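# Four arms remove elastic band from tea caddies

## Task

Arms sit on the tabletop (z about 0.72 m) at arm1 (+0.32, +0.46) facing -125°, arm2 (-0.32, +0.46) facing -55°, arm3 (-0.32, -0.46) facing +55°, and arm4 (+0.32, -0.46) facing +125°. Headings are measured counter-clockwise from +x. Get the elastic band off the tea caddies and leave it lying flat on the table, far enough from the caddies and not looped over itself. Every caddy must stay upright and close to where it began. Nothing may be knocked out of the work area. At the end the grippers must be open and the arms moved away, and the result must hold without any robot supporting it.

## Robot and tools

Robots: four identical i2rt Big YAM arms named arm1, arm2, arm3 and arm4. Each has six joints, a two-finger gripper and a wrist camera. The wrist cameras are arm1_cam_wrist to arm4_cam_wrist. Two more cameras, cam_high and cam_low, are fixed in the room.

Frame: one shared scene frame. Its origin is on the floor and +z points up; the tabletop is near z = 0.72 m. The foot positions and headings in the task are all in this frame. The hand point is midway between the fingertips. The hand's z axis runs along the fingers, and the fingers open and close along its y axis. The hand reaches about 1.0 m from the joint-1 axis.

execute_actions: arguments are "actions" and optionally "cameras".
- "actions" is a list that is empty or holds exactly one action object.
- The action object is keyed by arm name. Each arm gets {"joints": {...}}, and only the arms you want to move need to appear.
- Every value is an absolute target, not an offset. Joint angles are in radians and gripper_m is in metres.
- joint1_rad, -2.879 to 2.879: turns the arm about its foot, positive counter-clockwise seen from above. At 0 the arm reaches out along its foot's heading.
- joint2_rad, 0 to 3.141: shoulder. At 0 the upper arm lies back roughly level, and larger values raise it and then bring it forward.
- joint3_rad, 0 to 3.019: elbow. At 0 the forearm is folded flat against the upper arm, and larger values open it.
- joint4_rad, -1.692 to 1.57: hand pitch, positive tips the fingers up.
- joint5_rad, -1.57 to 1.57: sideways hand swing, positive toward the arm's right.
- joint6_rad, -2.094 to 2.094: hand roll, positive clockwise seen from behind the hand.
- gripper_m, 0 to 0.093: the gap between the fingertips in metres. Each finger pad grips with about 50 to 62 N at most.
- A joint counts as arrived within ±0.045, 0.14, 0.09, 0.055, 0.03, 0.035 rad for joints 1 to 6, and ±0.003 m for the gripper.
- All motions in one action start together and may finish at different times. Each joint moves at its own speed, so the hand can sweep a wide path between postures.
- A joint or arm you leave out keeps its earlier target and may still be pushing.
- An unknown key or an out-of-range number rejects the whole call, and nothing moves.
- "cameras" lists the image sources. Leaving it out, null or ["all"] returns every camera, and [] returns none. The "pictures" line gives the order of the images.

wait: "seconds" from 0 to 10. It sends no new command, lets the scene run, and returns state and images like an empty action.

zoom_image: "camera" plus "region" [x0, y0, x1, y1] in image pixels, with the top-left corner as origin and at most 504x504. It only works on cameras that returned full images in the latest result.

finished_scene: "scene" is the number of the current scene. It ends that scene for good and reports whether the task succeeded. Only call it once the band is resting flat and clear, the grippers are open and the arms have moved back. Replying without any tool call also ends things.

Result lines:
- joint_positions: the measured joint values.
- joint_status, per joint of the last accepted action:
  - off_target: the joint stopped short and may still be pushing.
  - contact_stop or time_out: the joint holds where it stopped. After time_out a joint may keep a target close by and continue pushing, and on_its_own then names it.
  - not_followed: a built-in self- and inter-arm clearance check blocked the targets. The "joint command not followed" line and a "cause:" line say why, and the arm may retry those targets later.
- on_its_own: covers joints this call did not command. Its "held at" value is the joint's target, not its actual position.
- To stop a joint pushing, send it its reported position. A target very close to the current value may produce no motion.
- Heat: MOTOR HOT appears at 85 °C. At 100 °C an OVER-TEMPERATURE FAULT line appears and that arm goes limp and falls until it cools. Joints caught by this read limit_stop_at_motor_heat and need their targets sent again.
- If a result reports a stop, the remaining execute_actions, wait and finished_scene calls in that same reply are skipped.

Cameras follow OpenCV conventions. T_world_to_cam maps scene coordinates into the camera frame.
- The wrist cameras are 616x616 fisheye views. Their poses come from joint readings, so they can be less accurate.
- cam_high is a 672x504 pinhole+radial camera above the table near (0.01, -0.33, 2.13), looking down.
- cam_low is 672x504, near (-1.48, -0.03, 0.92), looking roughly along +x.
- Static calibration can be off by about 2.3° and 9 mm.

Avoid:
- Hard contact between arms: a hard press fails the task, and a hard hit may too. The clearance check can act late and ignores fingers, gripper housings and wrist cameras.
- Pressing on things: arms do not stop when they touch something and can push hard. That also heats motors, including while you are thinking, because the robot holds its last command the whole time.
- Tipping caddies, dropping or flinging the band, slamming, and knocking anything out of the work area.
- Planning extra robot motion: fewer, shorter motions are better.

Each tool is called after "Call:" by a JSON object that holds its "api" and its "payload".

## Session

Call:
{"api": "execute_actions", "payload": {"actions": []}}

Scene clock: 0.00 s.
Motor temperatures (°C, as the motors report them): arm1=[18 21 21 20 20 21] | arm2=[19 21 25 21 21 19] | arm3=[19 20 24 19 20 21] | arm4=[22 20 23 22 20 18]
arm1.joint_positions: joint1_rad=-0.017 joint2_rad=+0.447 joint3_rad=+1.471 joint4_rad=-1.522 joint5_rad=-0.015 joint6_rad=+0.012 gripper_m=+0.095
arm1.joint_status: not commanded
arm1.hand: x=+0.2472 y=+0.3534 z=+1.3594 quat_wxyz=(-0.233, -0.770, -0.386, +0.451) (m; scene frame)
arm2.joint_positions: joint1_rad=+0.010 joint2_rad=+0.445 joint3_rad=+1.474 joint4_rad=-1.548 joint5_rad=-0.008 joint6_rad=-0.009 gripper_m=+0.094
arm2.joint_status: not commanded
arm2.hand: x=-0.2434 y=+0.3676 z=+1.3071 quat_wxyz=(-0.447, -0.381, -0.776, +0.229) (m; scene frame)
arm3.joint_positions: joint1_rad=+0.014 joint2_rad=+0.441 joint3_rad=+1.470 joint4_rad=-1.539 joint5_rad=-0.010 joint6_rad=-0.016 gripper_m=+0.094
arm3.joint_status: not commanded
arm3.hand: x=-0.2584 y=-0.3577 z=+1.3439 quat_wxyz=(-0.441, +0.430, -0.747, -0.248) (m; scene frame)
arm4.joint_positions: joint1_rad=+0.008 joint2_rad=+0.450 joint3_rad=+1.453 joint4_rad=-1.526 joint5_rad=-0.008 joint6_rad=+0.010 gripper_m=+0.094
arm4.joint_status: not commanded
arm4.hand: x=+0.2450 y=-0.3527 z=+1.3156 quat_wxyz=(-0.228, +0.765, -0.407, -0.444) (m; scene frame)
pictures: arm1_cam_wrist, arm2_cam_wrist, arm3_cam_wrist, arm4_cam_wrist, cam_high, cam_low
Images, in order (width x height): arm1_cam_wrist 616x616, arm2_cam_wrist 616x616, arm3_cam_wrist 616x616, arm4_cam_wrist 616x616, cam_high 672x504, cam_low 672x504.

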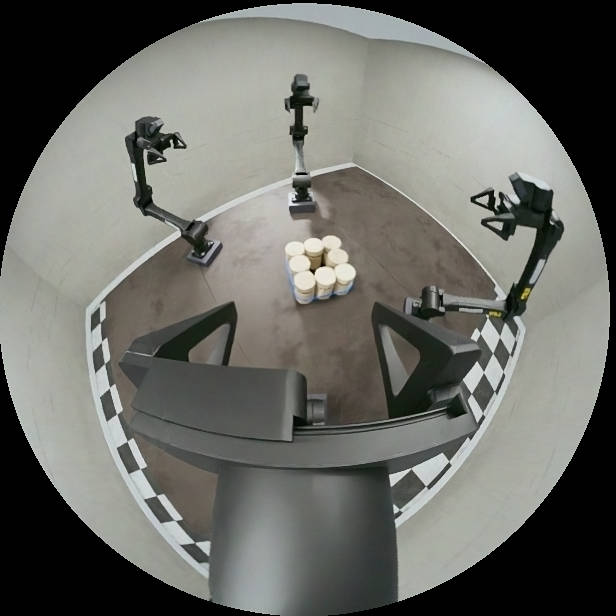

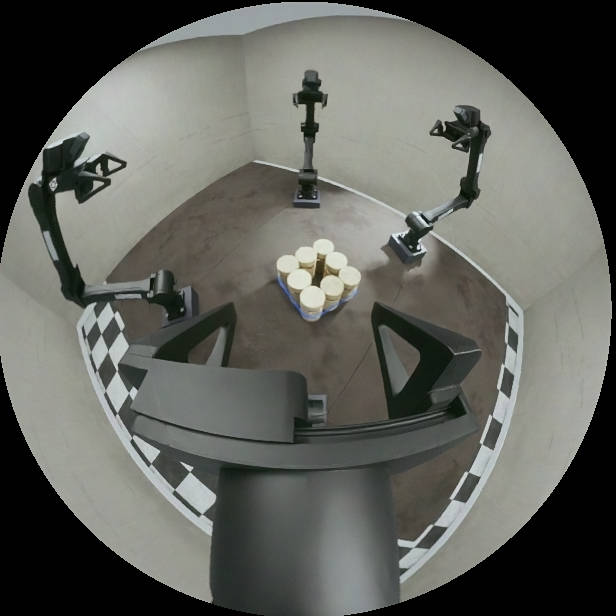

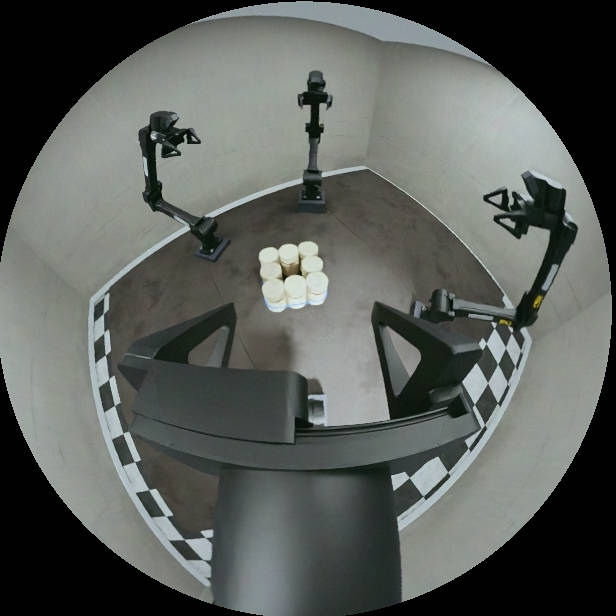

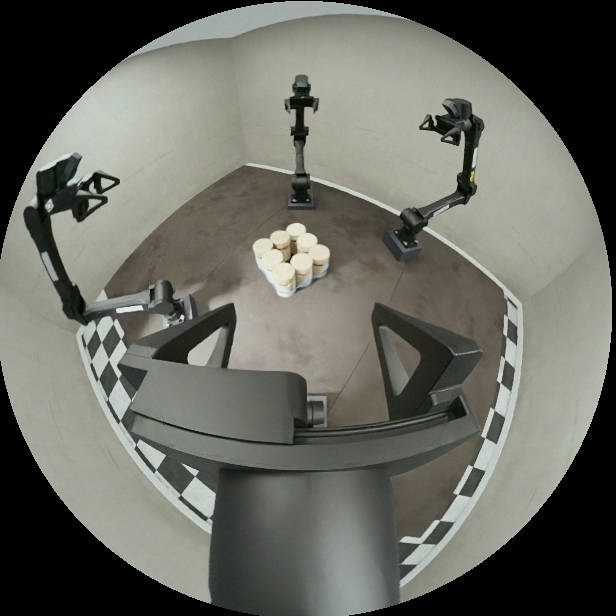

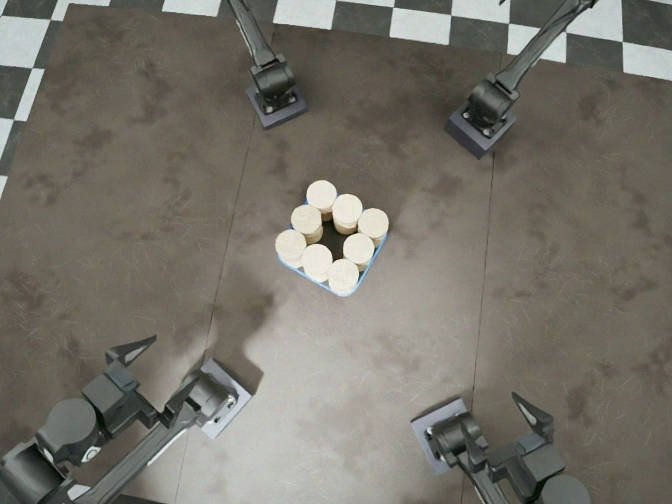

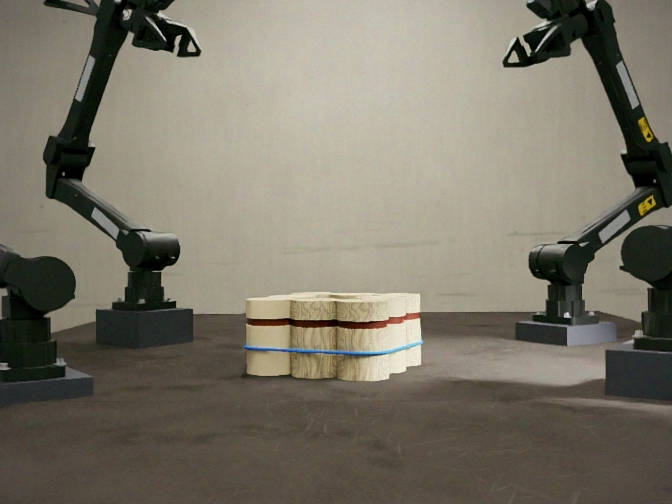

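Call:
{"api": "zoom_image", "payload": {"camera": "cam_high", "region": [236, 140, 426, 330]}}

Call:
{"api": "zoom_image", "payload": {"camera": "cam_low", "region": [220, 270, 450, 400]}}

Region (236, 140, 426, 330) of cam_high's 672x504 image, scaled by 2.653, with more detail than that image has.

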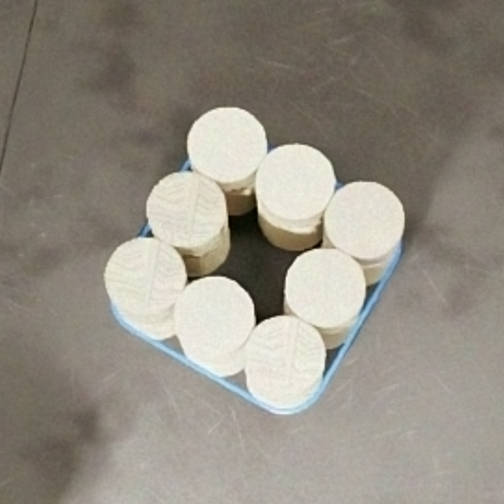

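Region (220, 270, 450, 400) of cam_low's 672x504 image, scaled by 2.191, with more detail than that image has; it fills the top 285 rows of this view, and the rest is white.

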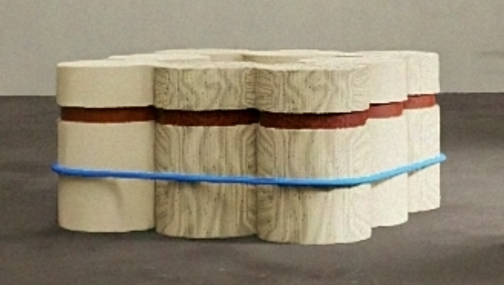

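Call:
{"api": "execute_actions", "payload": {"actions": [{"arm1":{"joints":{"joint1_rad":-0.29,"joint2_rad":0.8,"joint3_rad":0.508,"joint4_rad":0.017,"joint5_rad":-0.3,"joint6_rad":1.195,"gripper_m":0.024}},"arm2":{"joints":{"joint1_rad":-0.625,"joint2_rad":0.7,"joint3_rad":0.447,"joint4_rad":-0.22,"joint5_rad":-0.7,"joint6_rad":0.74,"gripper_m":0.024}},"arm3":{"joints":{"joint1_rad":0.18,"joint2_rad":0.7,"joint3_rad":0.393,"joint4_rad":0.022,"joint5_rad":0,"joint6_rad":1.56,"gripper_m":0.024}},"arm4":{"joints":{"joint1_rad":-0.198,"joint2_rad":0.8,"joint3_rad":0.665,"joint4_rad":-0.148,"joint5_rad":-0.5,"joint6_rad":1.0,"gripper_m":0.024}}}], "cameras": []}}

Call:
{"api": "execute_actions", "payload": {"actions": [{"arm1":{"joints":{"joint2_rad":1.39}},"arm2":{"joints":{"joint2_rad":1.16}},"arm3":{"joints":{"joint2_rad":1.21}},"arm4":{"joints":{"joint2_rad":1.41}}}], "cameras": ["cam_high","cam_low"]}}

Call:
{"api": "zoom_image", "payload": {"camera": "cam_high", "region": [236, 140, 426, 330]}}

Scene clock: 49.30 s.
Motor temperatures (°C, as the motors report them): arm1=[18 21 23 20 20 21] | arm2=[19 21 28 22 21 19] | arm3=[19 20 28 20 20 21] | arm4=[22 20 25 22 20 18]
arm1.joint_positions: joint1_rad=-0.286 joint2_rad=+0.808 joint3_rad=+0.504 joint4_rad=+0.003 joint5_rad=-0.296 joint6_rad=+1.186 gripper_m=+0.024
arm1.joint_status: all done
arm1.hand: x=+0.0328 y=+0.1724 z=+1.0594 quat_wxyz=(-0.535, -0.794, +0.122, +0.261) (m; scene frame)
arm2.joint_positions: joint1_rad=-0.621 joint2_rad=+0.708 joint3_rad=+0.452 joint4_rad=-0.239 joint5_rad=-0.697 joint6_rad=+0.723 gripper_m=+0.024
arm2.joint_status: all done
arm2.hand: x=-0.2061 y=+0.1331 z=+0.9818 quat_wxyz=(-0.559, -0.661, -0.496, -0.067) (m; scene frame)
arm3.joint_positions: joint1_rad=+0.172 joint2_rad=+0.712 joint3_rad=+0.387 joint4_rad=+0.000 joint5_rad=-0.001 joint6_rad=+1.550 gripper_m=+0.024
arm3.joint_status: all done
arm3.hand: x=-0.1772 y=-0.1138 z=+1.0124 quat_wxyz=(-0.118, -0.149, -0.798, -0.572) (m; scene frame)
arm4.joint_positions: joint1_rad=-0.193 joint2_rad=+0.804 joint3_rad=+0.664 joint4_rad=-0.172 joint5_rad=-0.497 joint6_rad=+0.991 gripper_m=+0.024
arm4.joint_status: all done
arm4.hand: x=+0.0890 y=-0.1213 z=+1.0868 quat_wxyz=(+0.146, +0.496, -0.625, -0.585) (m; scene frame)
pictures: none
No camera images: the call's "cameras" was empty. Leave "cameras" out to get every camera's image.

Scene clock: 50.57 s.
Motor temperatures (°C, as the motors report them): arm1=[18 21 23 20 20 21] | arm2=[19 21 28 22 21 19] | arm3=[19 20 28 20 20 21] | arm4=[22 20 25 22 20 18]
arm1.joint_positions: joint1_rad=-0.286 joint2_rad=+1.383 joint3_rad=+0.504 joint4_rad=+0.009 joint5_rad=-0.296 joint6_rad=+1.186 gripper_m=+0.024
arm1.joint_status: all done
arm1.hand: x=+0.0219 y=+0.1662 z=+0.8320 quat_wxyz=(-0.350, -0.912, +0.193, +0.096) (m; scene frame)
arm2.joint_positions: joint1_rad=-0.621 joint2_rad=+1.159 joint3_rad=+0.452 joint4_rad=-0.235 joint5_rad=-0.698 joint6_rad=+0.723 gripper_m=+0.024
arm2.joint_status: all done
arm2.hand: x=-0.2072 y=+0.1173 z=+0.8381 quat_wxyz=(-0.398, -0.769, -0.468, -0.174) (m; scene frame)
arm3.joint_positions: joint1_rad=+0.172 joint2_rad=+1.198 joint3_rad=+0.387 joint4_rad=+0.006 joint5_rad=-0.001 joint6_rad=+1.551 gripper_m=+0.024
arm3.joint_status: all done
arm3.hand: x=-0.1749 y=-0.1079 z=+0.8371 quat_wxyz=(-0.075, -0.171, -0.912, -0.366) (m; scene frame)
arm4.joint_positions: joint1_rad=-0.193 joint2_rad=+1.415 joint3_rad=+0.660 joint4_rad=-0.165 joint5_rad=-0.498 joint6_rad=+0.992 gripper_m=+0.024
arm4.joint_status: all done
arm4.hand: x=+0.0727 y=-0.0815 z=+0.8330 quat_wxyz=(+0.204, +0.500, -0.775, -0.328) (m; scene frame)
pictures: cam_high, cam_low
Images, in order (width x height): cam_high 672x504, cam_low 672x504.

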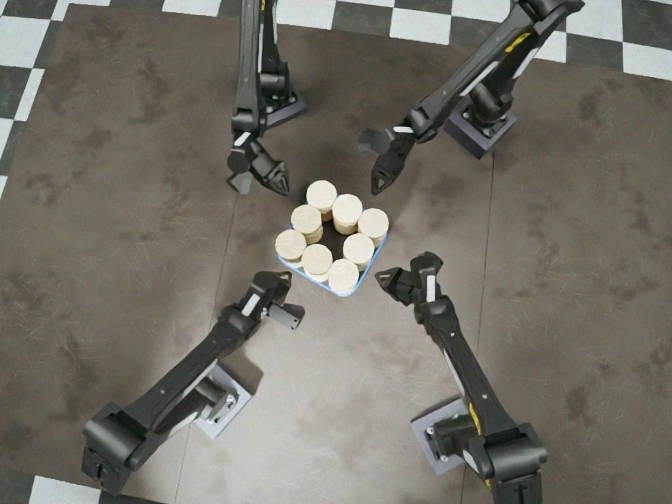

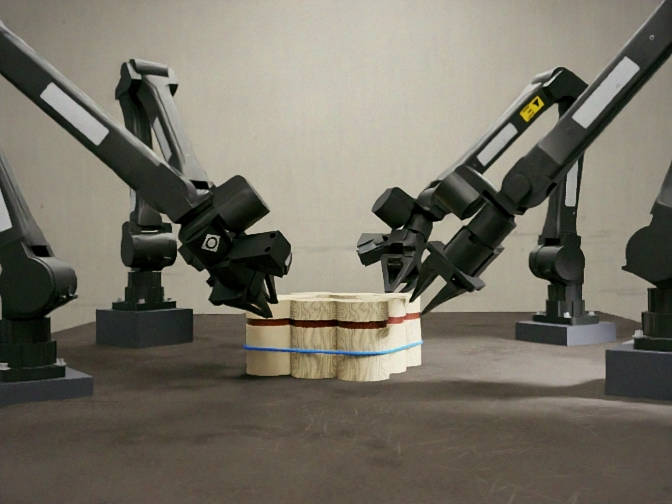

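Region (236, 140, 426, 330) of cam_high's 672x504 image, scaled by 2.653, with more detail than that image has.

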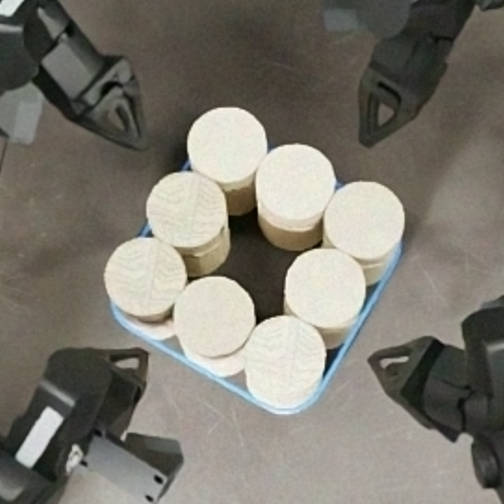

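Call:
{"api": "execute_actions", "payload": {"actions": [{"arm1":{"joints":{"joint1_rad":-0.27,"joint2_rad":1.55,"joint3_rad":0.555,"joint4_rad":0.116}},"arm2":{"joints":{"joint1_rad":-0.567,"joint2_rad":1.335,"joint3_rad":0.435,"joint4_rad":-0.083}},"arm3":{"joints":{"joint2_rad":1.422,"joint3_rad":0.437,"joint4_rad":0.17}},"arm4":{"joints":{"joint1_rad":-0.155,"joint2_rad":1.564,"joint3_rad":0.72,"joint4_rad":-0.05}}}]}}

Scene clock: 79.33 s.
Motor temperatures (°C, as the motors report them): arm1=[18 21 23 20 20 21] | arm2=[19 21 28 22 21 19] | arm3=[19 20 28 20 20 21] | arm4=[22 20 26 22 20 18]
arm1.joint_positions: joint1_rad=-0.279 joint2_rad=+1.546 joint3_rad=+0.534 joint4_rad=+0.104 joint5_rad=-0.296 joint6_rad=+1.187 gripper_m=+0.024
arm1.joint_status: all done
arm1.hand: x=+0.0129 y=+0.1555 z=+0.7919 quat_wxyz=(-0.337, -0.918, +0.194, +0.083) (m; scene frame)
arm2.joint_positions: joint1_rad=-0.571 joint2_rad=+1.338 joint3_rad=+0.442 joint4_rad=-0.099 joint5_rad=-0.698 joint6_rad=+0.724 gripper_m=+0.024
arm2.joint_status: all done
arm2.hand: x=-0.1900 y=+0.1160 z=+0.7918 quat_wxyz=(-0.373, -0.768, -0.483, -0.195) (m; scene frame)
arm3.joint_positions: joint1_rad=+0.172 joint2_rad=+1.412 joint3_rad=+0.411 joint4_rad=+0.150 joint5_rad=-0.001 joint6_rad=+1.551 gripper_m=+0.024
arm3.joint_status: all done
arm3.hand: x=-0.1686 y=-0.0925 z=+0.7922 quat_wxyz=(-0.071, -0.172, -0.920, -0.346) (m; scene frame)
arm4.joint_positions: joint1_rad=-0.159 joint2_rad=+1.573 joint3_rad=+0.687 joint4_rad=-0.068 joint5_rad=-0.498 joint6_rad=+0.992 gripper_m=+0.024
arm4.joint_status: all done
arm4.hand: x=+0.0523 y=-0.0740 z=+0.7885 quat_wxyz=(+0.212, +0.513, -0.772, -0.309) (m; scene frame)
pictures: arm1_cam_wrist, arm2_cam_wrist, arm3_cam_wrist, arm4_cam_wrist, cam_high, cam_low
camera_calibration (this result's frames):
arm1_cam_wrist: T_world_to_cam=[[0.296896, 0.688628, -0.661547, 0.4142], [0.902803, 0.0232993, 0.429423, -0.353584], [0.311126, -0.72474, -0.614778, 0.717155], [0, 0, 0, 1]] pos_world=[-0.0268835, 0.24276, 0.86674]
arm2_cam_wrist: T_world_to_cam=[[-0.595615, 0.248683, -0.763806, 0.462009], [-0.0172674, 0.946687, 0.321691, -0.361109], [0.803085, 0.204793, -0.559566, 0.700695], [0, 0, 0, 1]] pos_world=[-0.293774, 0.0834657, 0.861137]
arm3_cam_wrist: T_world_to_cam=[[-0.272139, -0.699177, -0.661129, 0.417489], [-0.900814, -0.0564687, 0.430519, -0.493176], [-0.338342, 0.712715, -0.614461, 0.619546], [0, 0, 0, 1]] pos_world=[-0.121026, -0.17751, 0.869022]
arm4_cam_wrist: T_world_to_cam=[[0.66542, -0.284034, -0.690319, 0.487468], [0.0604311, -0.901246, 0.429072, -0.402772], [-0.744019, -0.32723, -0.582543, 0.600325], [0, 0, 0, 1]] pos_world=[0.146622, -0.0280948, 0.859042]
Images, in order (width x height): arm1_cam_wrist 616x616, arm2_cam_wrist 616x616, arm3_cam_wrist 616x616, arm4_cam_wrist 616x616, cam_high 672x504, cam_low 672x504.

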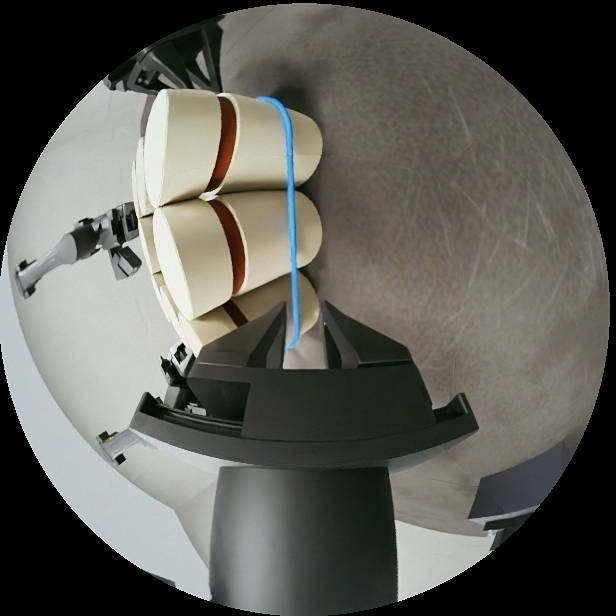

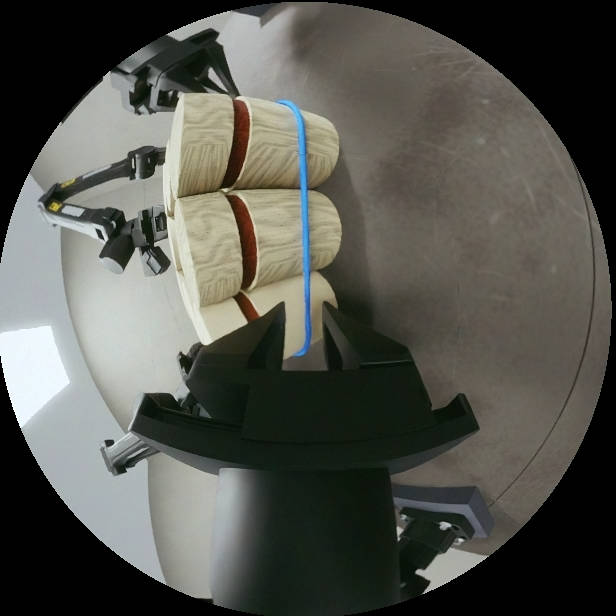

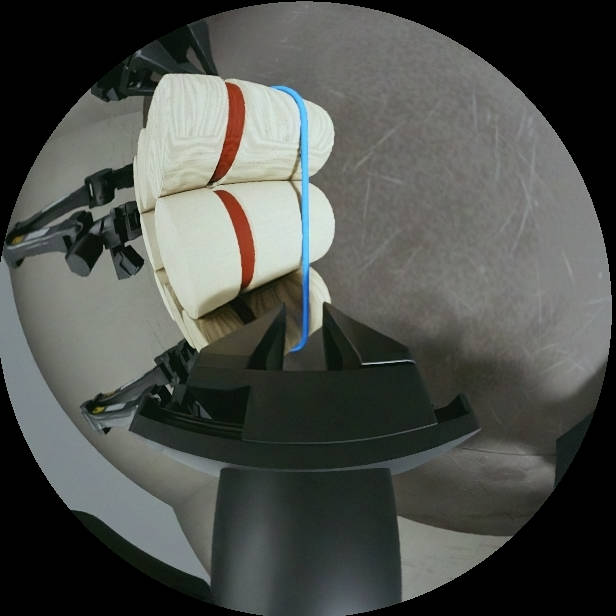

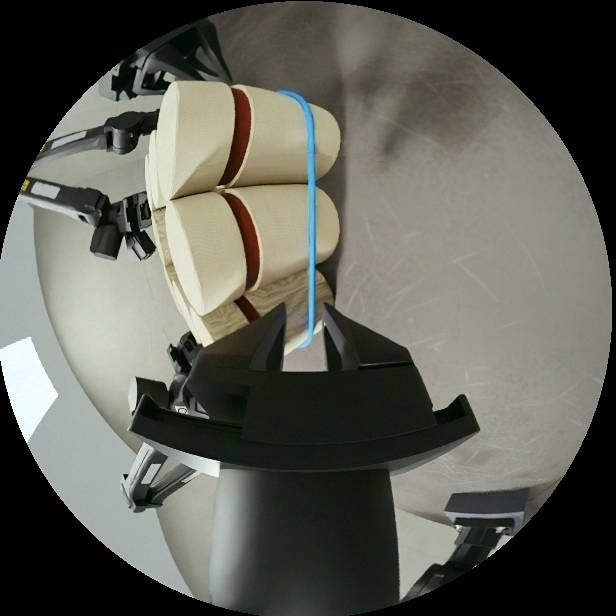

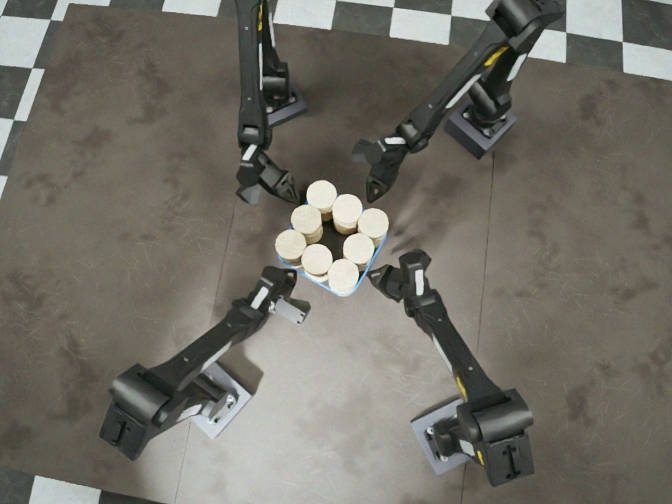

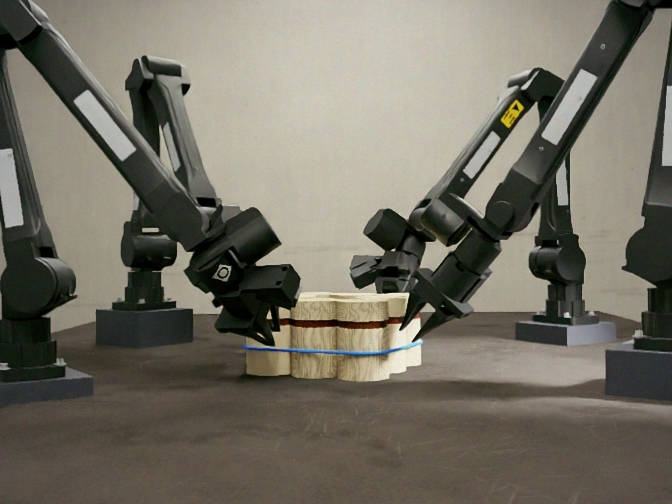

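Call:
{"api": "execute_actions", "payload": {"actions": [{"arm1":{"joints":{"joint1_rad":-0.24,"joint2_rad":1.66,"joint3_rad":0.609,"joint4_rad":0.176}},"arm2":{"joints":{"joint1_rad":-0.507,"joint2_rad":1.454,"joint3_rad":0.5,"joint4_rad":0.003}},"arm3":{"joints":{"joint2_rad":1.565,"joint3_rad":0.49,"joint4_rad":0.255}},"arm4":{"joints":{"joint1_rad":-0.123,"joint2_rad":1.682,"joint3_rad":0.757,"joint4_rad":0.032}}}]}}

Call:
{"api": "zoom_image", "payload": {"camera": "cam_high", "region": [236, 140, 426, 330]}}

Scene clock: 90.80 s.
Motor temperatures (°C, as the motors report them): arm1=[18 21 23 20 20 21] | arm2=[19 21 28 22 21 19] | arm3=[19 20 28 20 20 21] | arm4=[22 21 26 22 20 18]
arm1.joint_positions: joint1_rad=-0.244 joint2_rad=+1.651 joint3_rad=+0.592 joint4_rad=+0.165 joint5_rad=-0.299 joint6_rad=+1.187 gripper_m=+0.024
arm1.joint_status: all done
arm1.hand: x=+0.0037 y=+0.1276 z=+0.7765 quat_wxyz=(-0.344, -0.919, +0.176, +0.080) (m; scene frame)
arm2.joint_positions: joint1_rad=-0.509 joint2_rad=+1.455 joint3_rad=+0.458 joint4_rad=-0.013 joint5_rad=-0.698 joint6_rad=+0.724 gripper_m=+0.024
arm2.joint_status: all done
arm2.hand: x=-0.1680 y=+0.1133 z=+0.7674 quat_wxyz=(-0.360, -0.756, -0.505, -0.210) (m; scene frame)
arm3.joint_positions: joint1_rad=+0.172 joint2_rad=+1.551 joint3_rad=+0.469 joint4_rad=+0.236 joint5_rad=-0.001 joint6_rad=+1.551 gripper_m=+0.024
arm3.joint_status: all done
arm3.hand: x=-0.1585 y=-0.0676 z=+0.7721 quat_wxyz=(-0.071, -0.172, -0.919, -0.347) (m; scene frame)
arm4.joint_positions: joint1_rad=-0.126 joint2_rad=+1.688 joint3_rad=+0.727 joint4_rad=+0.013 joint5_rad=-0.501 joint6_rad=+0.992 gripper_m=+0.024
arm4.joint_status: all done
arm4.hand: x=+0.0301 y=-0.0645 z=+0.7618 quat_wxyz=(+0.218, +0.526, -0.762, -0.309) (m; scene frame)
pictures: arm1_cam_wrist, arm2_cam_wrist, arm3_cam_wrist, arm4_cam_wrist, cam_high, cam_low
camera_calibration (this result's frames):
arm1_cam_wrist: T_world_to_cam=[[0.265674, 0.691916, -0.671319, 0.433211], [0.905197, 0.0605656, 0.420655, -0.335893], [0.331717, -0.719433, -0.61023, 0.68601], [0, 0, 0, 1]] pos_world=[-0.0386045, 0.214136, 0.850742]
arm2_cam_wrist: T_world_to_cam=[[-0.611303, 0.223083, -0.759304, 0.453888], [-0.0745371, 0.938953, 0.335873, -0.369961], [0.787878, 0.261917, -0.557357, 0.659152], [0, 0, 0, 1]] pos_world=[-0.269445, 0.0734783, 0.836282]
arm3_cam_wrist: T_world_to_cam=[[-0.271107, -0.697414, -0.663411, 0.426405], [-0.901419, -0.0577491, 0.42908, -0.473071], [-0.337558, 0.714338, -0.613006, 0.591969], [0, 0, 0, 1]] pos_world=[-0.11101, -0.152804, 0.848747]
arm4_cam_wrist: T_world_to_cam=[[0.671374, -0.257735, -0.694859, 0.491462], [0.0934592, -0.900654, 0.424368, -0.378778], [-0.735202, -0.349851, -0.580588, 0.568155], [0, 0, 0, 1]] pos_world=[0.123154, -0.0157109, 0.832102]
Images, in order (width x height): arm1_cam_wrist 616x616, arm2_cam_wrist 616x616, arm3_cam_wrist 616x616, arm4_cam_wrist 616x616, cam_high 672x504, cam_low 672x504.

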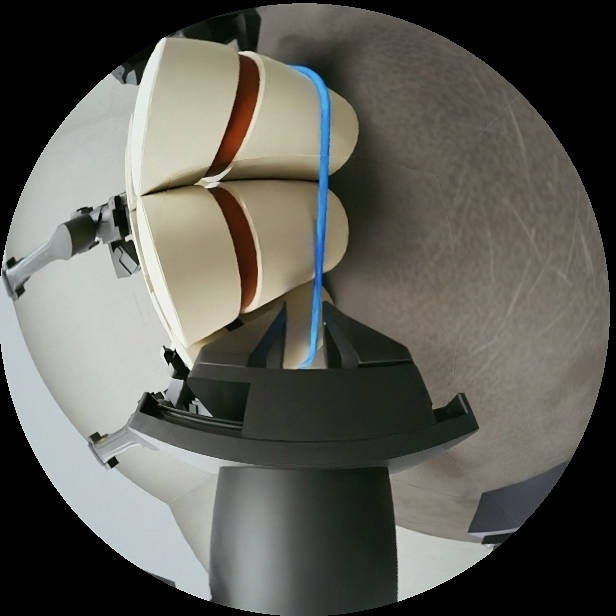

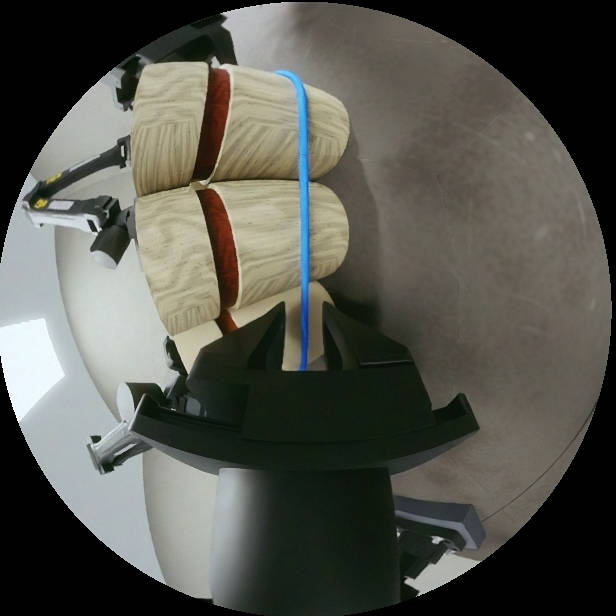

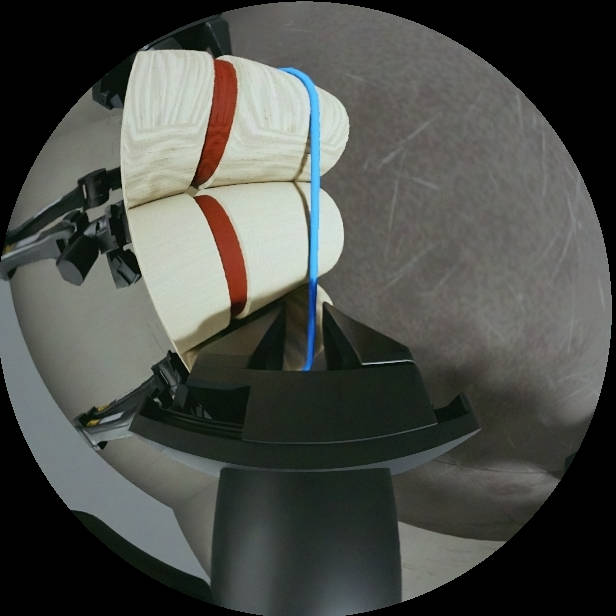

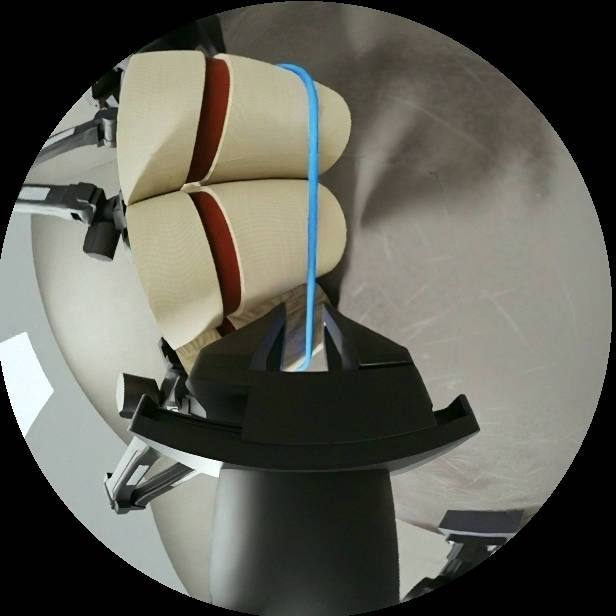

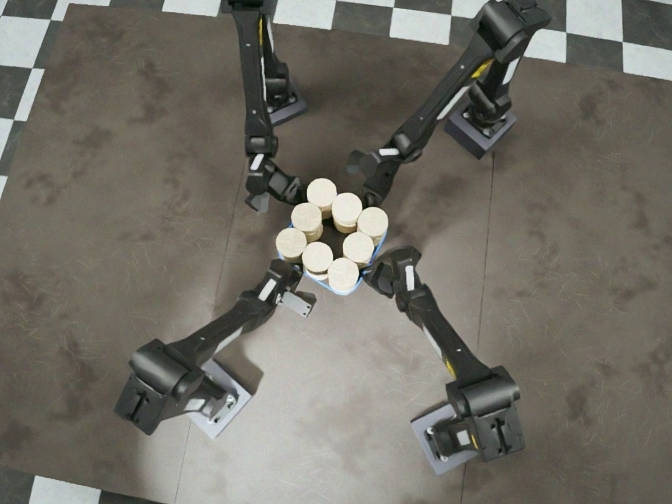

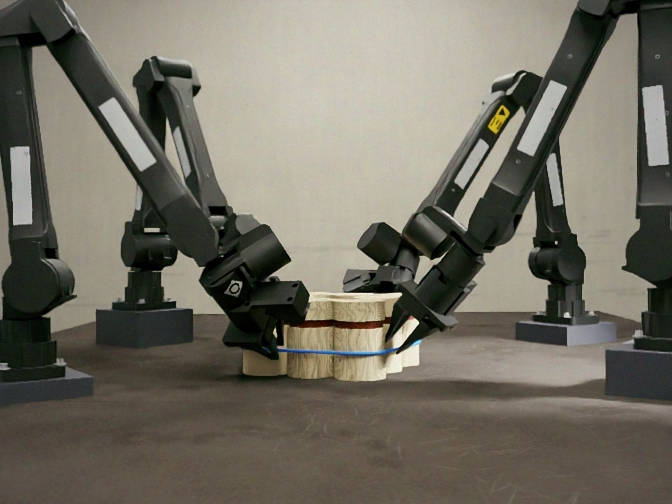

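Region (236, 140, 426, 330) of cam_high's 672x504 image, scaled by 2.653, with more detail than that image has.

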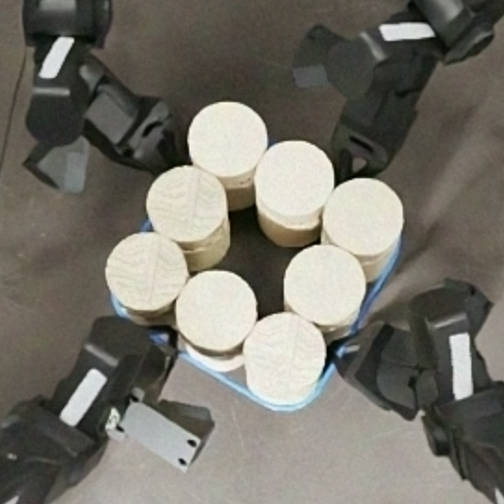

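Call:
{"api": "execute_actions", "payload": {"actions": [], "cameras": []}}

Call:
{"api": "execute_actions", "payload": {"actions": [{"arm1":{"joints":{"gripper_m":0}},"arm2":{"joints":{"gripper_m":0}},"arm3":{"joints":{"gripper_m":0}},"arm4":{"joints":{"gripper_m":0}}}]}}

Scene clock: 114.43 s.
Motor temperatures (°C, as the motors report them): arm1=[18 22 23 20 20 21] | arm2=[19 21 29 22 21 19] | arm3=[19 20 28 20 20 21] | arm4=[22 21 26 22 20 18]
arm1.joint_positions: joint1_rad=-0.244 joint2_rad=+1.651 joint3_rad=+0.592 joint4_rad=+0.165 joint5_rad=-0.299 joint6_rad=+1.187 gripper_m=+0.024
arm1.joint_status: all done
arm1.hand: x=+0.0037 y=+0.1276 z=+0.7765 quat_wxyz=(-0.344, -0.919, +0.176, +0.080) (m; scene frame)
arm2.joint_positions: joint1_rad=-0.509 joint2_rad=+1.455 joint3_rad=+0.458 joint4_rad=-0.013 joint5_rad=-0.698 joint6_rad=+0.724 gripper_m=+0.024
arm2.joint_status: all done
arm2.hand: x=-0.1680 y=+0.1133 z=+0.7674 quat_wxyz=(-0.360, -0.756, -0.505, -0.210) (m; scene frame)
arm3.joint_positions: joint1_rad=+0.172 joint2_rad=+1.551 joint3_rad=+0.469 joint4_rad=+0.236 joint5_rad=-0.001 joint6_rad=+1.551 gripper_m=+0.024
arm3.joint_status: all done
arm3.hand: x=-0.1585 y=-0.0676 z=+0.7721 quat_wxyz=(-0.071, -0.172, -0.919, -0.347) (m; scene frame)
arm4.joint_positions: joint1_rad=-0.126 joint2_rad=+1.688 joint3_rad=+0.727 joint4_rad=+0.013 joint5_rad=-0.501 joint6_rad=+0.992 gripper_m=+0.024
arm4.joint_status: all done
arm4.hand: x=+0.0301 y=-0.0645 z=+0.7618 quat_wxyz=(+0.218, +0.526, -0.762, -0.309) (m; scene frame)
pictures: none
No camera images: the call's "cameras" was empty. Leave "cameras" out to get every camera's image.

Scene clock: 114.93 s.
Motor temperatures (°C, as the motors report them): arm1=[18 22 23 20 20 21] | arm2=[19 21 29 22 21 19] | arm3=[19 20 28 20 20 21] | arm4=[22 21 26 22 20 18]
arm1.joint_positions: joint1_rad=-0.244 joint2_rad=+1.651 joint3_rad=+0.592 joint4_rad=+0.165 joint5_rad=-0.299 joint6_rad=+1.187 gripper_m=+0.001
arm1.joint_status: all done
arm1.hand: x=+0.0037 y=+0.1276 z=+0.7765 quat_wxyz=(-0.344, -0.919, +0.176, +0.080) (m; scene frame)
arm2.joint_positions: joint1_rad=-0.509 joint2_rad=+1.455 joint3_rad=+0.458 joint4_rad=-0.013 joint5_rad=-0.698 joint6_rad=+0.724 gripper_m=+0.002
arm2.joint_status: all done
arm2.hand: x=-0.1680 y=+0.1133 z=+0.7674 quat_wxyz=(-0.360, -0.756, -0.505, -0.210) (m; scene frame)
arm3.joint_positions: joint1_rad=+0.172 joint2_rad=+1.551 joint3_rad=+0.469 joint4_rad=+0.236 joint5_rad=-0.001 joint6_rad=+1.551 gripper_m=+0.002
arm3.joint_status: all done
arm3.hand: x=-0.1585 y=-0.0676 z=+0.7721 quat_wxyz=(-0.071, -0.172, -0.919, -0.347) (m; scene frame)
arm4.joint_positions: joint1_rad=-0.126 joint2_rad=+1.688 joint3_rad=+0.727 joint4_rad=+0.013 joint5_rad=-0.500 joint6_rad=+0.992 gripper_m=+0.002
arm4.joint_status: all done
arm4.hand: x=+0.0301 y=-0.0645 z=+0.7617 quat_wxyz=(+0.218, +0.526, -0.762, -0.309) (m; scene frame)
pictures: arm1_cam_wrist, arm2_cam_wrist, arm3_cam_wrist, arm4_cam_wrist, cam_high, cam_low
camera_calibration (this result's frames):
arm1_cam_wrist: T_world_to_cam=[[0.265674, 0.691916, -0.671319, 0.433211], [0.905197, 0.0605656, 0.420655, -0.335893], [0.331717, -0.719433, -0.61023, 0.68601], [0, 0, 0, 1]] pos_world=[-0.0386045, 0.214136, 0.850742]
arm2_cam_wrist: T_world_to_cam=[[-0.611303, 0.223083, -0.759304, 0.453888], [-0.0745371, 0.938953, 0.335873, -0.369961], [0.787878, 0.261917, -0.557357, 0.659152], [0, 0, 0, 1]] pos_world=[-0.269445, 0.0734783, 0.836282]
arm3_cam_wrist: T_world_to_cam=[[-0.271107, -0.697414, -0.663411, 0.426405], [-0.901419, -0.0577491, 0.42908, -0.473071], [-0.337558, 0.714338, -0.613006, 0.591969], [0, 0, 0, 1]] pos_world=[-0.11101, -0.152804, 0.848747]
arm4_cam_wrist: T_world_to_cam=[[0.67151, -0.257787, -0.694709, 0.491304], [0.0931419, -0.900733, 0.424269, -0.378653], [-0.735118, -0.349607, -0.580841, 0.568393], [0, 0, 0, 1]] pos_world=[0.123189, -0.0156992, 0.832109]
Images, in order (width x height): arm1_cam_wrist 616x616, arm2_cam_wrist 616x616, arm3_cam_wrist 616x616, arm4_cam_wrist 616x616, cam_high 672x504, cam_low 672x504.

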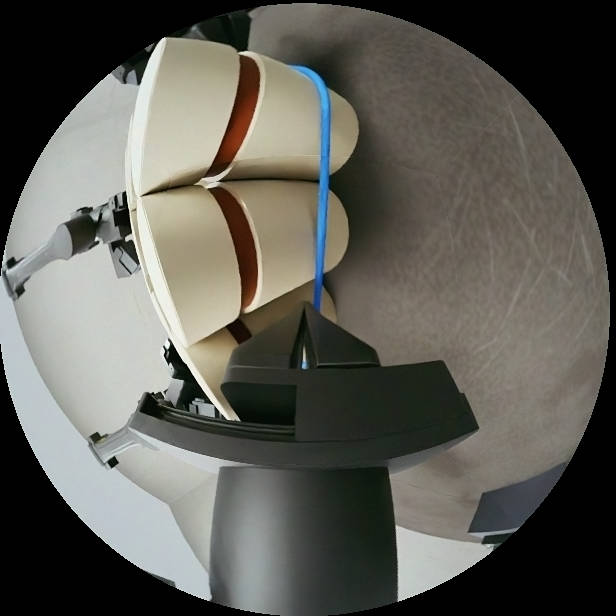

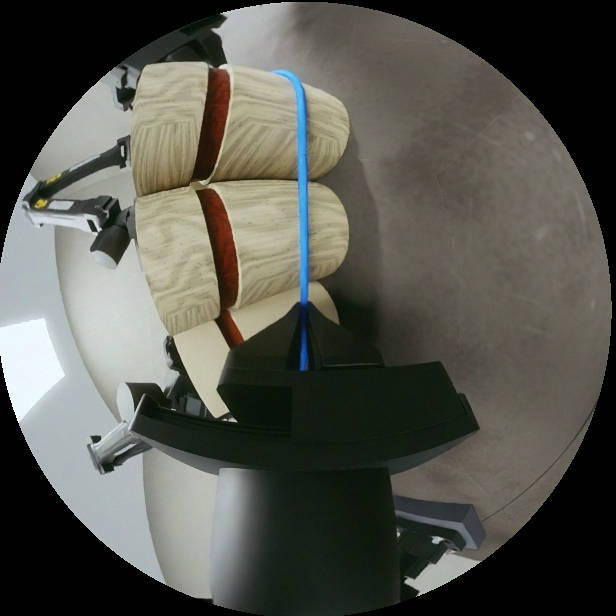

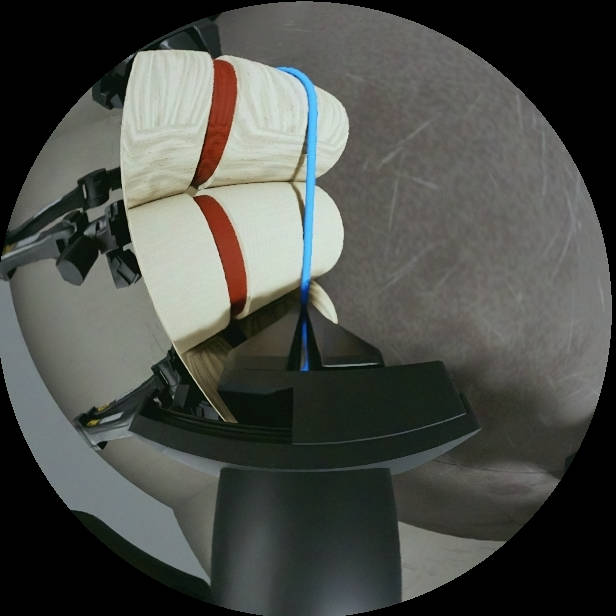

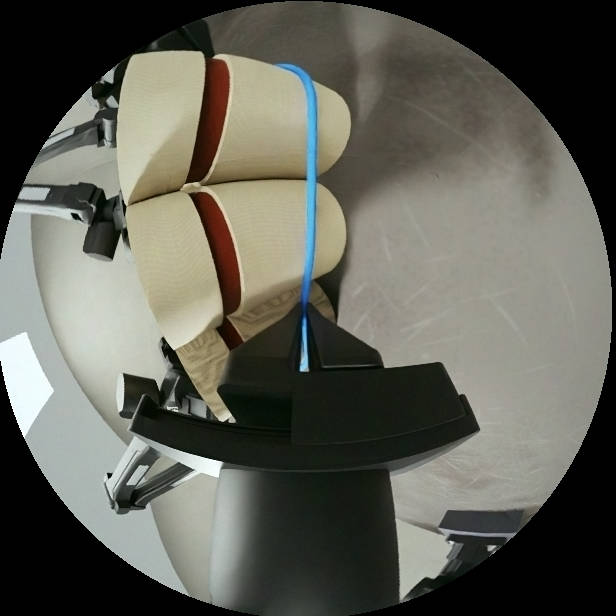

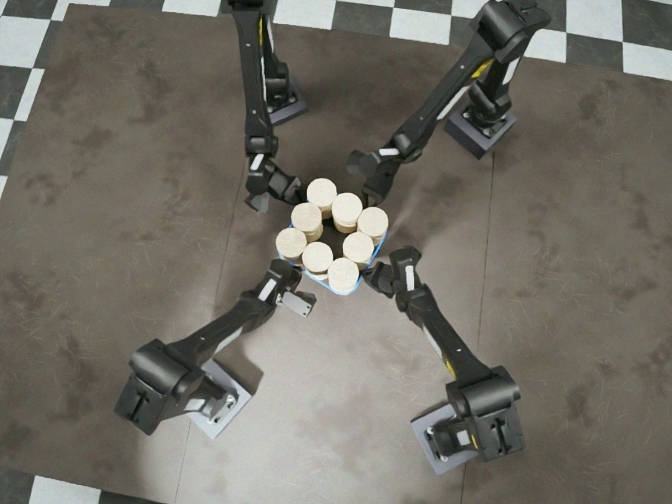

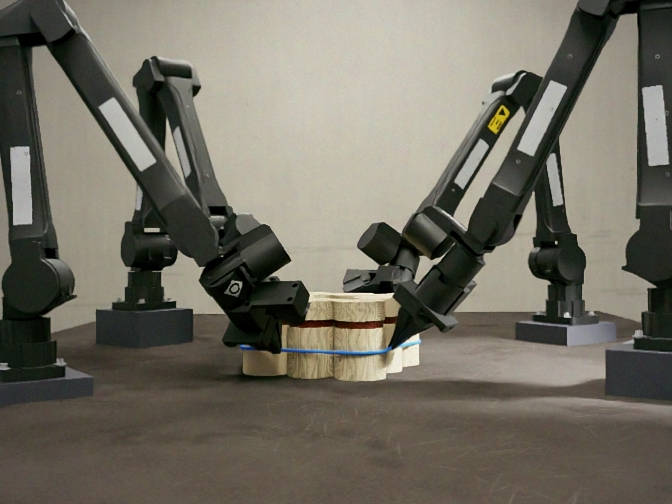

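Call:
{"api": "execute_actions", "payload": {"actions": [{"arm1":{"joints":{"gripper_m":0.03}}}], "cameras": ["arm1_cam_wrist"]}}

Call:
{"api": "zoom_image", "payload": {"camera": "arm1_cam_wrist", "region": [210,220,410,420]}}

Scene clock: 120.83 s.
Motor temperatures (°C, as the motors report them): arm1=[18 22 23 20 20 21] | arm2=[19 21 30 22 21 19] | arm3=[19 20 28 20 20 21] | arm4=[22 21 27 22 19 18]
arm1.joint_positions: joint1_rad=-0.244 joint2_rad=+1.651 joint3_rad=+0.592 joint4_rad=+0.165 joint5_rad=-0.299 joint6_rad=+1.187 gripper_m=+0.030
arm1.joint_status: all done
arm1.hand: x=+0.0037 y=+0.1276 z=+0.7765 quat_wxyz=(-0.344, -0.919, +0.176, +0.080) (m; scene frame)
arm2.joint_positions: joint1_rad=-0.509 joint2_rad=+1.455 joint3_rad=+0.458 joint4_rad=-0.013 joint5_rad=-0.698 joint6_rad=+0.724 gripper_m=+0.002
arm2.joint_status: not commanded
arm2.hand: x=-0.1680 y=+0.1133 z=+0.7674 quat_wxyz=(-0.360, -0.756, -0.505, -0.210) (m; scene frame)
arm3.joint_positions: joint1_rad=+0.172 joint2_rad=+1.551 joint3_rad=+0.469 joint4_rad=+0.236 joint5_rad=-0.001 joint6_rad=+1.551 gripper_m=+0.002
arm3.joint_status: not commanded
arm3.hand: x=-0.1585 y=-0.0676 z=+0.7721 quat_wxyz=(-0.071, -0.172, -0.919, -0.347) (m; scene frame)
arm4.joint_positions: joint1_rad=-0.126 joint2_rad=+1.688 joint3_rad=+0.727 joint4_rad=+0.013 joint5_rad=-0.500 joint6_rad=+0.992 gripper_m=+0.002
arm4.joint_status: not commanded
arm4.hand: x=+0.0301 y=-0.0645 z=+0.7617 quat_wxyz=(+0.218, +0.526, -0.762, -0.309) (m; scene frame)
pictures: arm1_cam_wrist
camera_calibration (this result's frames):
arm1_cam_wrist: T_world_to_cam=[[0.265674, 0.691916, -0.671319, 0.433211], [0.905197, 0.0605656, 0.420655, -0.335893], [0.331717, -0.719433, -0.61023, 0.68601], [0, 0, 0, 1]] pos_world=[-0.0386045, 0.214136, 0.850742]
Images, in order (width x height): arm1_cam_wrist 616x616.

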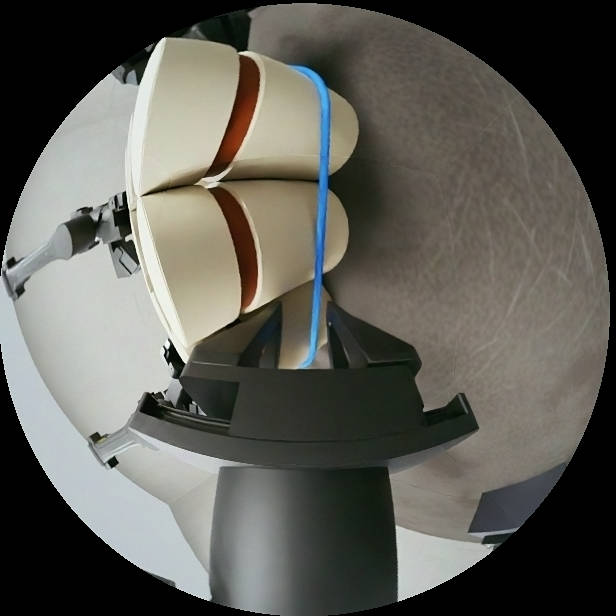

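Region (210, 220, 410, 420) of arm1_cam_wrist's 616x616 image, scaled by 2.520, with more detail than that image has.

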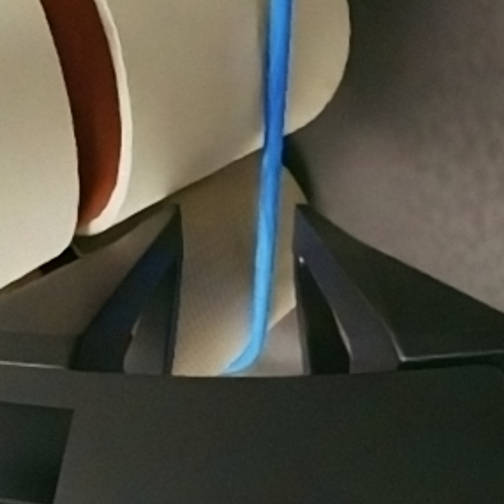

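Call:
{"api": "execute_actions", "payload": {"actions": [{"arm1":{"joints":{"joint2_rad":1.69,"joint4_rad":0.2}}}], "cameras": []}}

Call:
{"api": "execute_actions", "payload": {"actions": [{"arm1":{"joints":{"gripper_m":0}}}], "cameras": ["arm1_cam_wrist"]}}

Scene clock: 127.60 s.
Motor temperatures (°C, as the motors report them): arm1=[18 22 23 20 20 21] | arm2=[19 21 30 22 21 19] | arm3=[19 20 28 20 20 21] | arm4=[22 21 27 22 19 18]
arm1.joint_positions: joint1_rad=-0.244 joint2_rad=+1.673 joint3_rad=+0.592 joint4_rad=+0.187 joint5_rad=-0.299 joint6_rad=+1.187 gripper_m=+0.030
arm1.joint_status: all done
arm1.hand: x=+0.0031 y=+0.1272 z=+0.7700 quat_wxyz=(-0.344, -0.919, +0.176, +0.080) (m; scene frame)
arm2.joint_positions: joint1_rad=-0.509 joint2_rad=+1.455 joint3_rad=+0.458 joint4_rad=-0.013 joint5_rad=-0.698 joint6_rad=+0.724 gripper_m=+0.002
arm2.joint_status: not commanded
arm2.hand: x=-0.1680 y=+0.1133 z=+0.7674 quat_wxyz=(-0.360, -0.756, -0.505, -0.210) (m; scene frame)
arm3.joint_positions: joint1_rad=+0.172 joint2_rad=+1.551 joint3_rad=+0.469 joint4_rad=+0.236 joint5_rad=-0.001 joint6_rad=+1.551 gripper_m=+0.002
arm3.joint_status: not commanded
arm3.hand: x=-0.1585 y=-0.0676 z=+0.7721 quat_wxyz=(-0.071, -0.172, -0.919, -0.347) (m; scene frame)
arm4.joint_positions: joint1_rad=-0.126 joint2_rad=+1.688 joint3_rad=+0.727 joint4_rad=+0.013 joint5_rad=-0.500 joint6_rad=+0.992 gripper_m=+0.002
arm4.joint_status: not commanded
arm4.hand: x=+0.0301 y=-0.0645 z=+0.7617 quat_wxyz=(+0.218, +0.526, -0.762, -0.309) (m; scene frame)
pictures: none
No camera images: the call's "cameras" was empty. Leave "cameras" out to get every camera's image.

Scene clock: 128.13 s.
Motor temperatures (°C, as the motors report them): arm1=[18 22 23 20 20 21] | arm2=[19 21 30 22 21 19] | arm3=[19 20 28 20 20 21] | arm4=[22 21 27 22 19 18]
arm1.joint_positions: joint1_rad=-0.244 joint2_rad=+1.673 joint3_rad=+0.592 joint4_rad=+0.187 joint5_rad=-0.299 joint6_rad=+1.187 gripper_m=+0.002
arm1.joint_status: all done
arm1.hand: x=+0.0031 y=+0.1272 z=+0.7700 quat_wxyz=(-0.344, -0.919, +0.176, +0.080) (m; scene frame)
arm2.joint_positions: joint1_rad=-0.509 joint2_rad=+1.455 joint3_rad=+0.458 joint4_rad=-0.013 joint5_rad=-0.698 joint6_rad=+0.724 gripper_m=+0.002
arm2.joint_status: not commanded
arm2.hand: x=-0.1680 y=+0.1133 z=+0.7674 quat_wxyz=(-0.360, -0.756, -0.505, -0.210) (m; scene frame)
arm3.joint_positions: joint1_rad=+0.172 joint2_rad=+1.551 joint3_rad=+0.469 joint4_rad=+0.236 joint5_rad=-0.001 joint6_rad=+1.551 gripper_m=+0.002
arm3.joint_status: not commanded
arm3.hand: x=-0.1585 y=-0.0676 z=+0.7721 quat_wxyz=(-0.071, -0.172, -0.919, -0.347) (m; scene frame)
arm4.joint_positions: joint1_rad=-0.126 joint2_rad=+1.688 joint3_rad=+0.727 joint4_rad=+0.013 joint5_rad=-0.500 joint6_rad=+0.992 gripper_m=+0.002
arm4.joint_status: not commanded
arm4.hand: x=+0.0301 y=-0.0645 z=+0.7617 quat_wxyz=(+0.218, +0.526, -0.762, -0.309) (m; scene frame)
pictures: arm1_cam_wrist
camera_calibration (this result's frames):
arm1_cam_wrist: T_world_to_cam=[[0.265872, 0.692081, -0.671071, 0.429074], [0.905074, 0.0604593, 0.420934, -0.33283], [0.331893, -0.719284, -0.61031, 0.681986], [0, 0, 0, 1]] pos_world=[-0.0391889, 0.21371, 0.844261]
Images, in order (width x height): arm1_cam_wrist 616x616.

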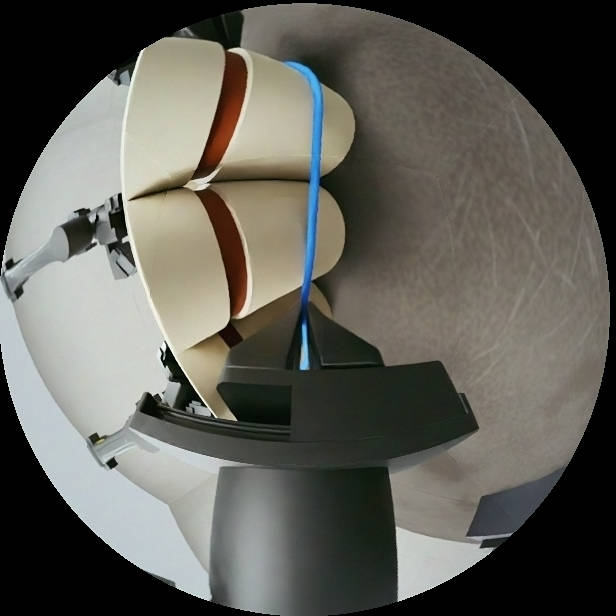

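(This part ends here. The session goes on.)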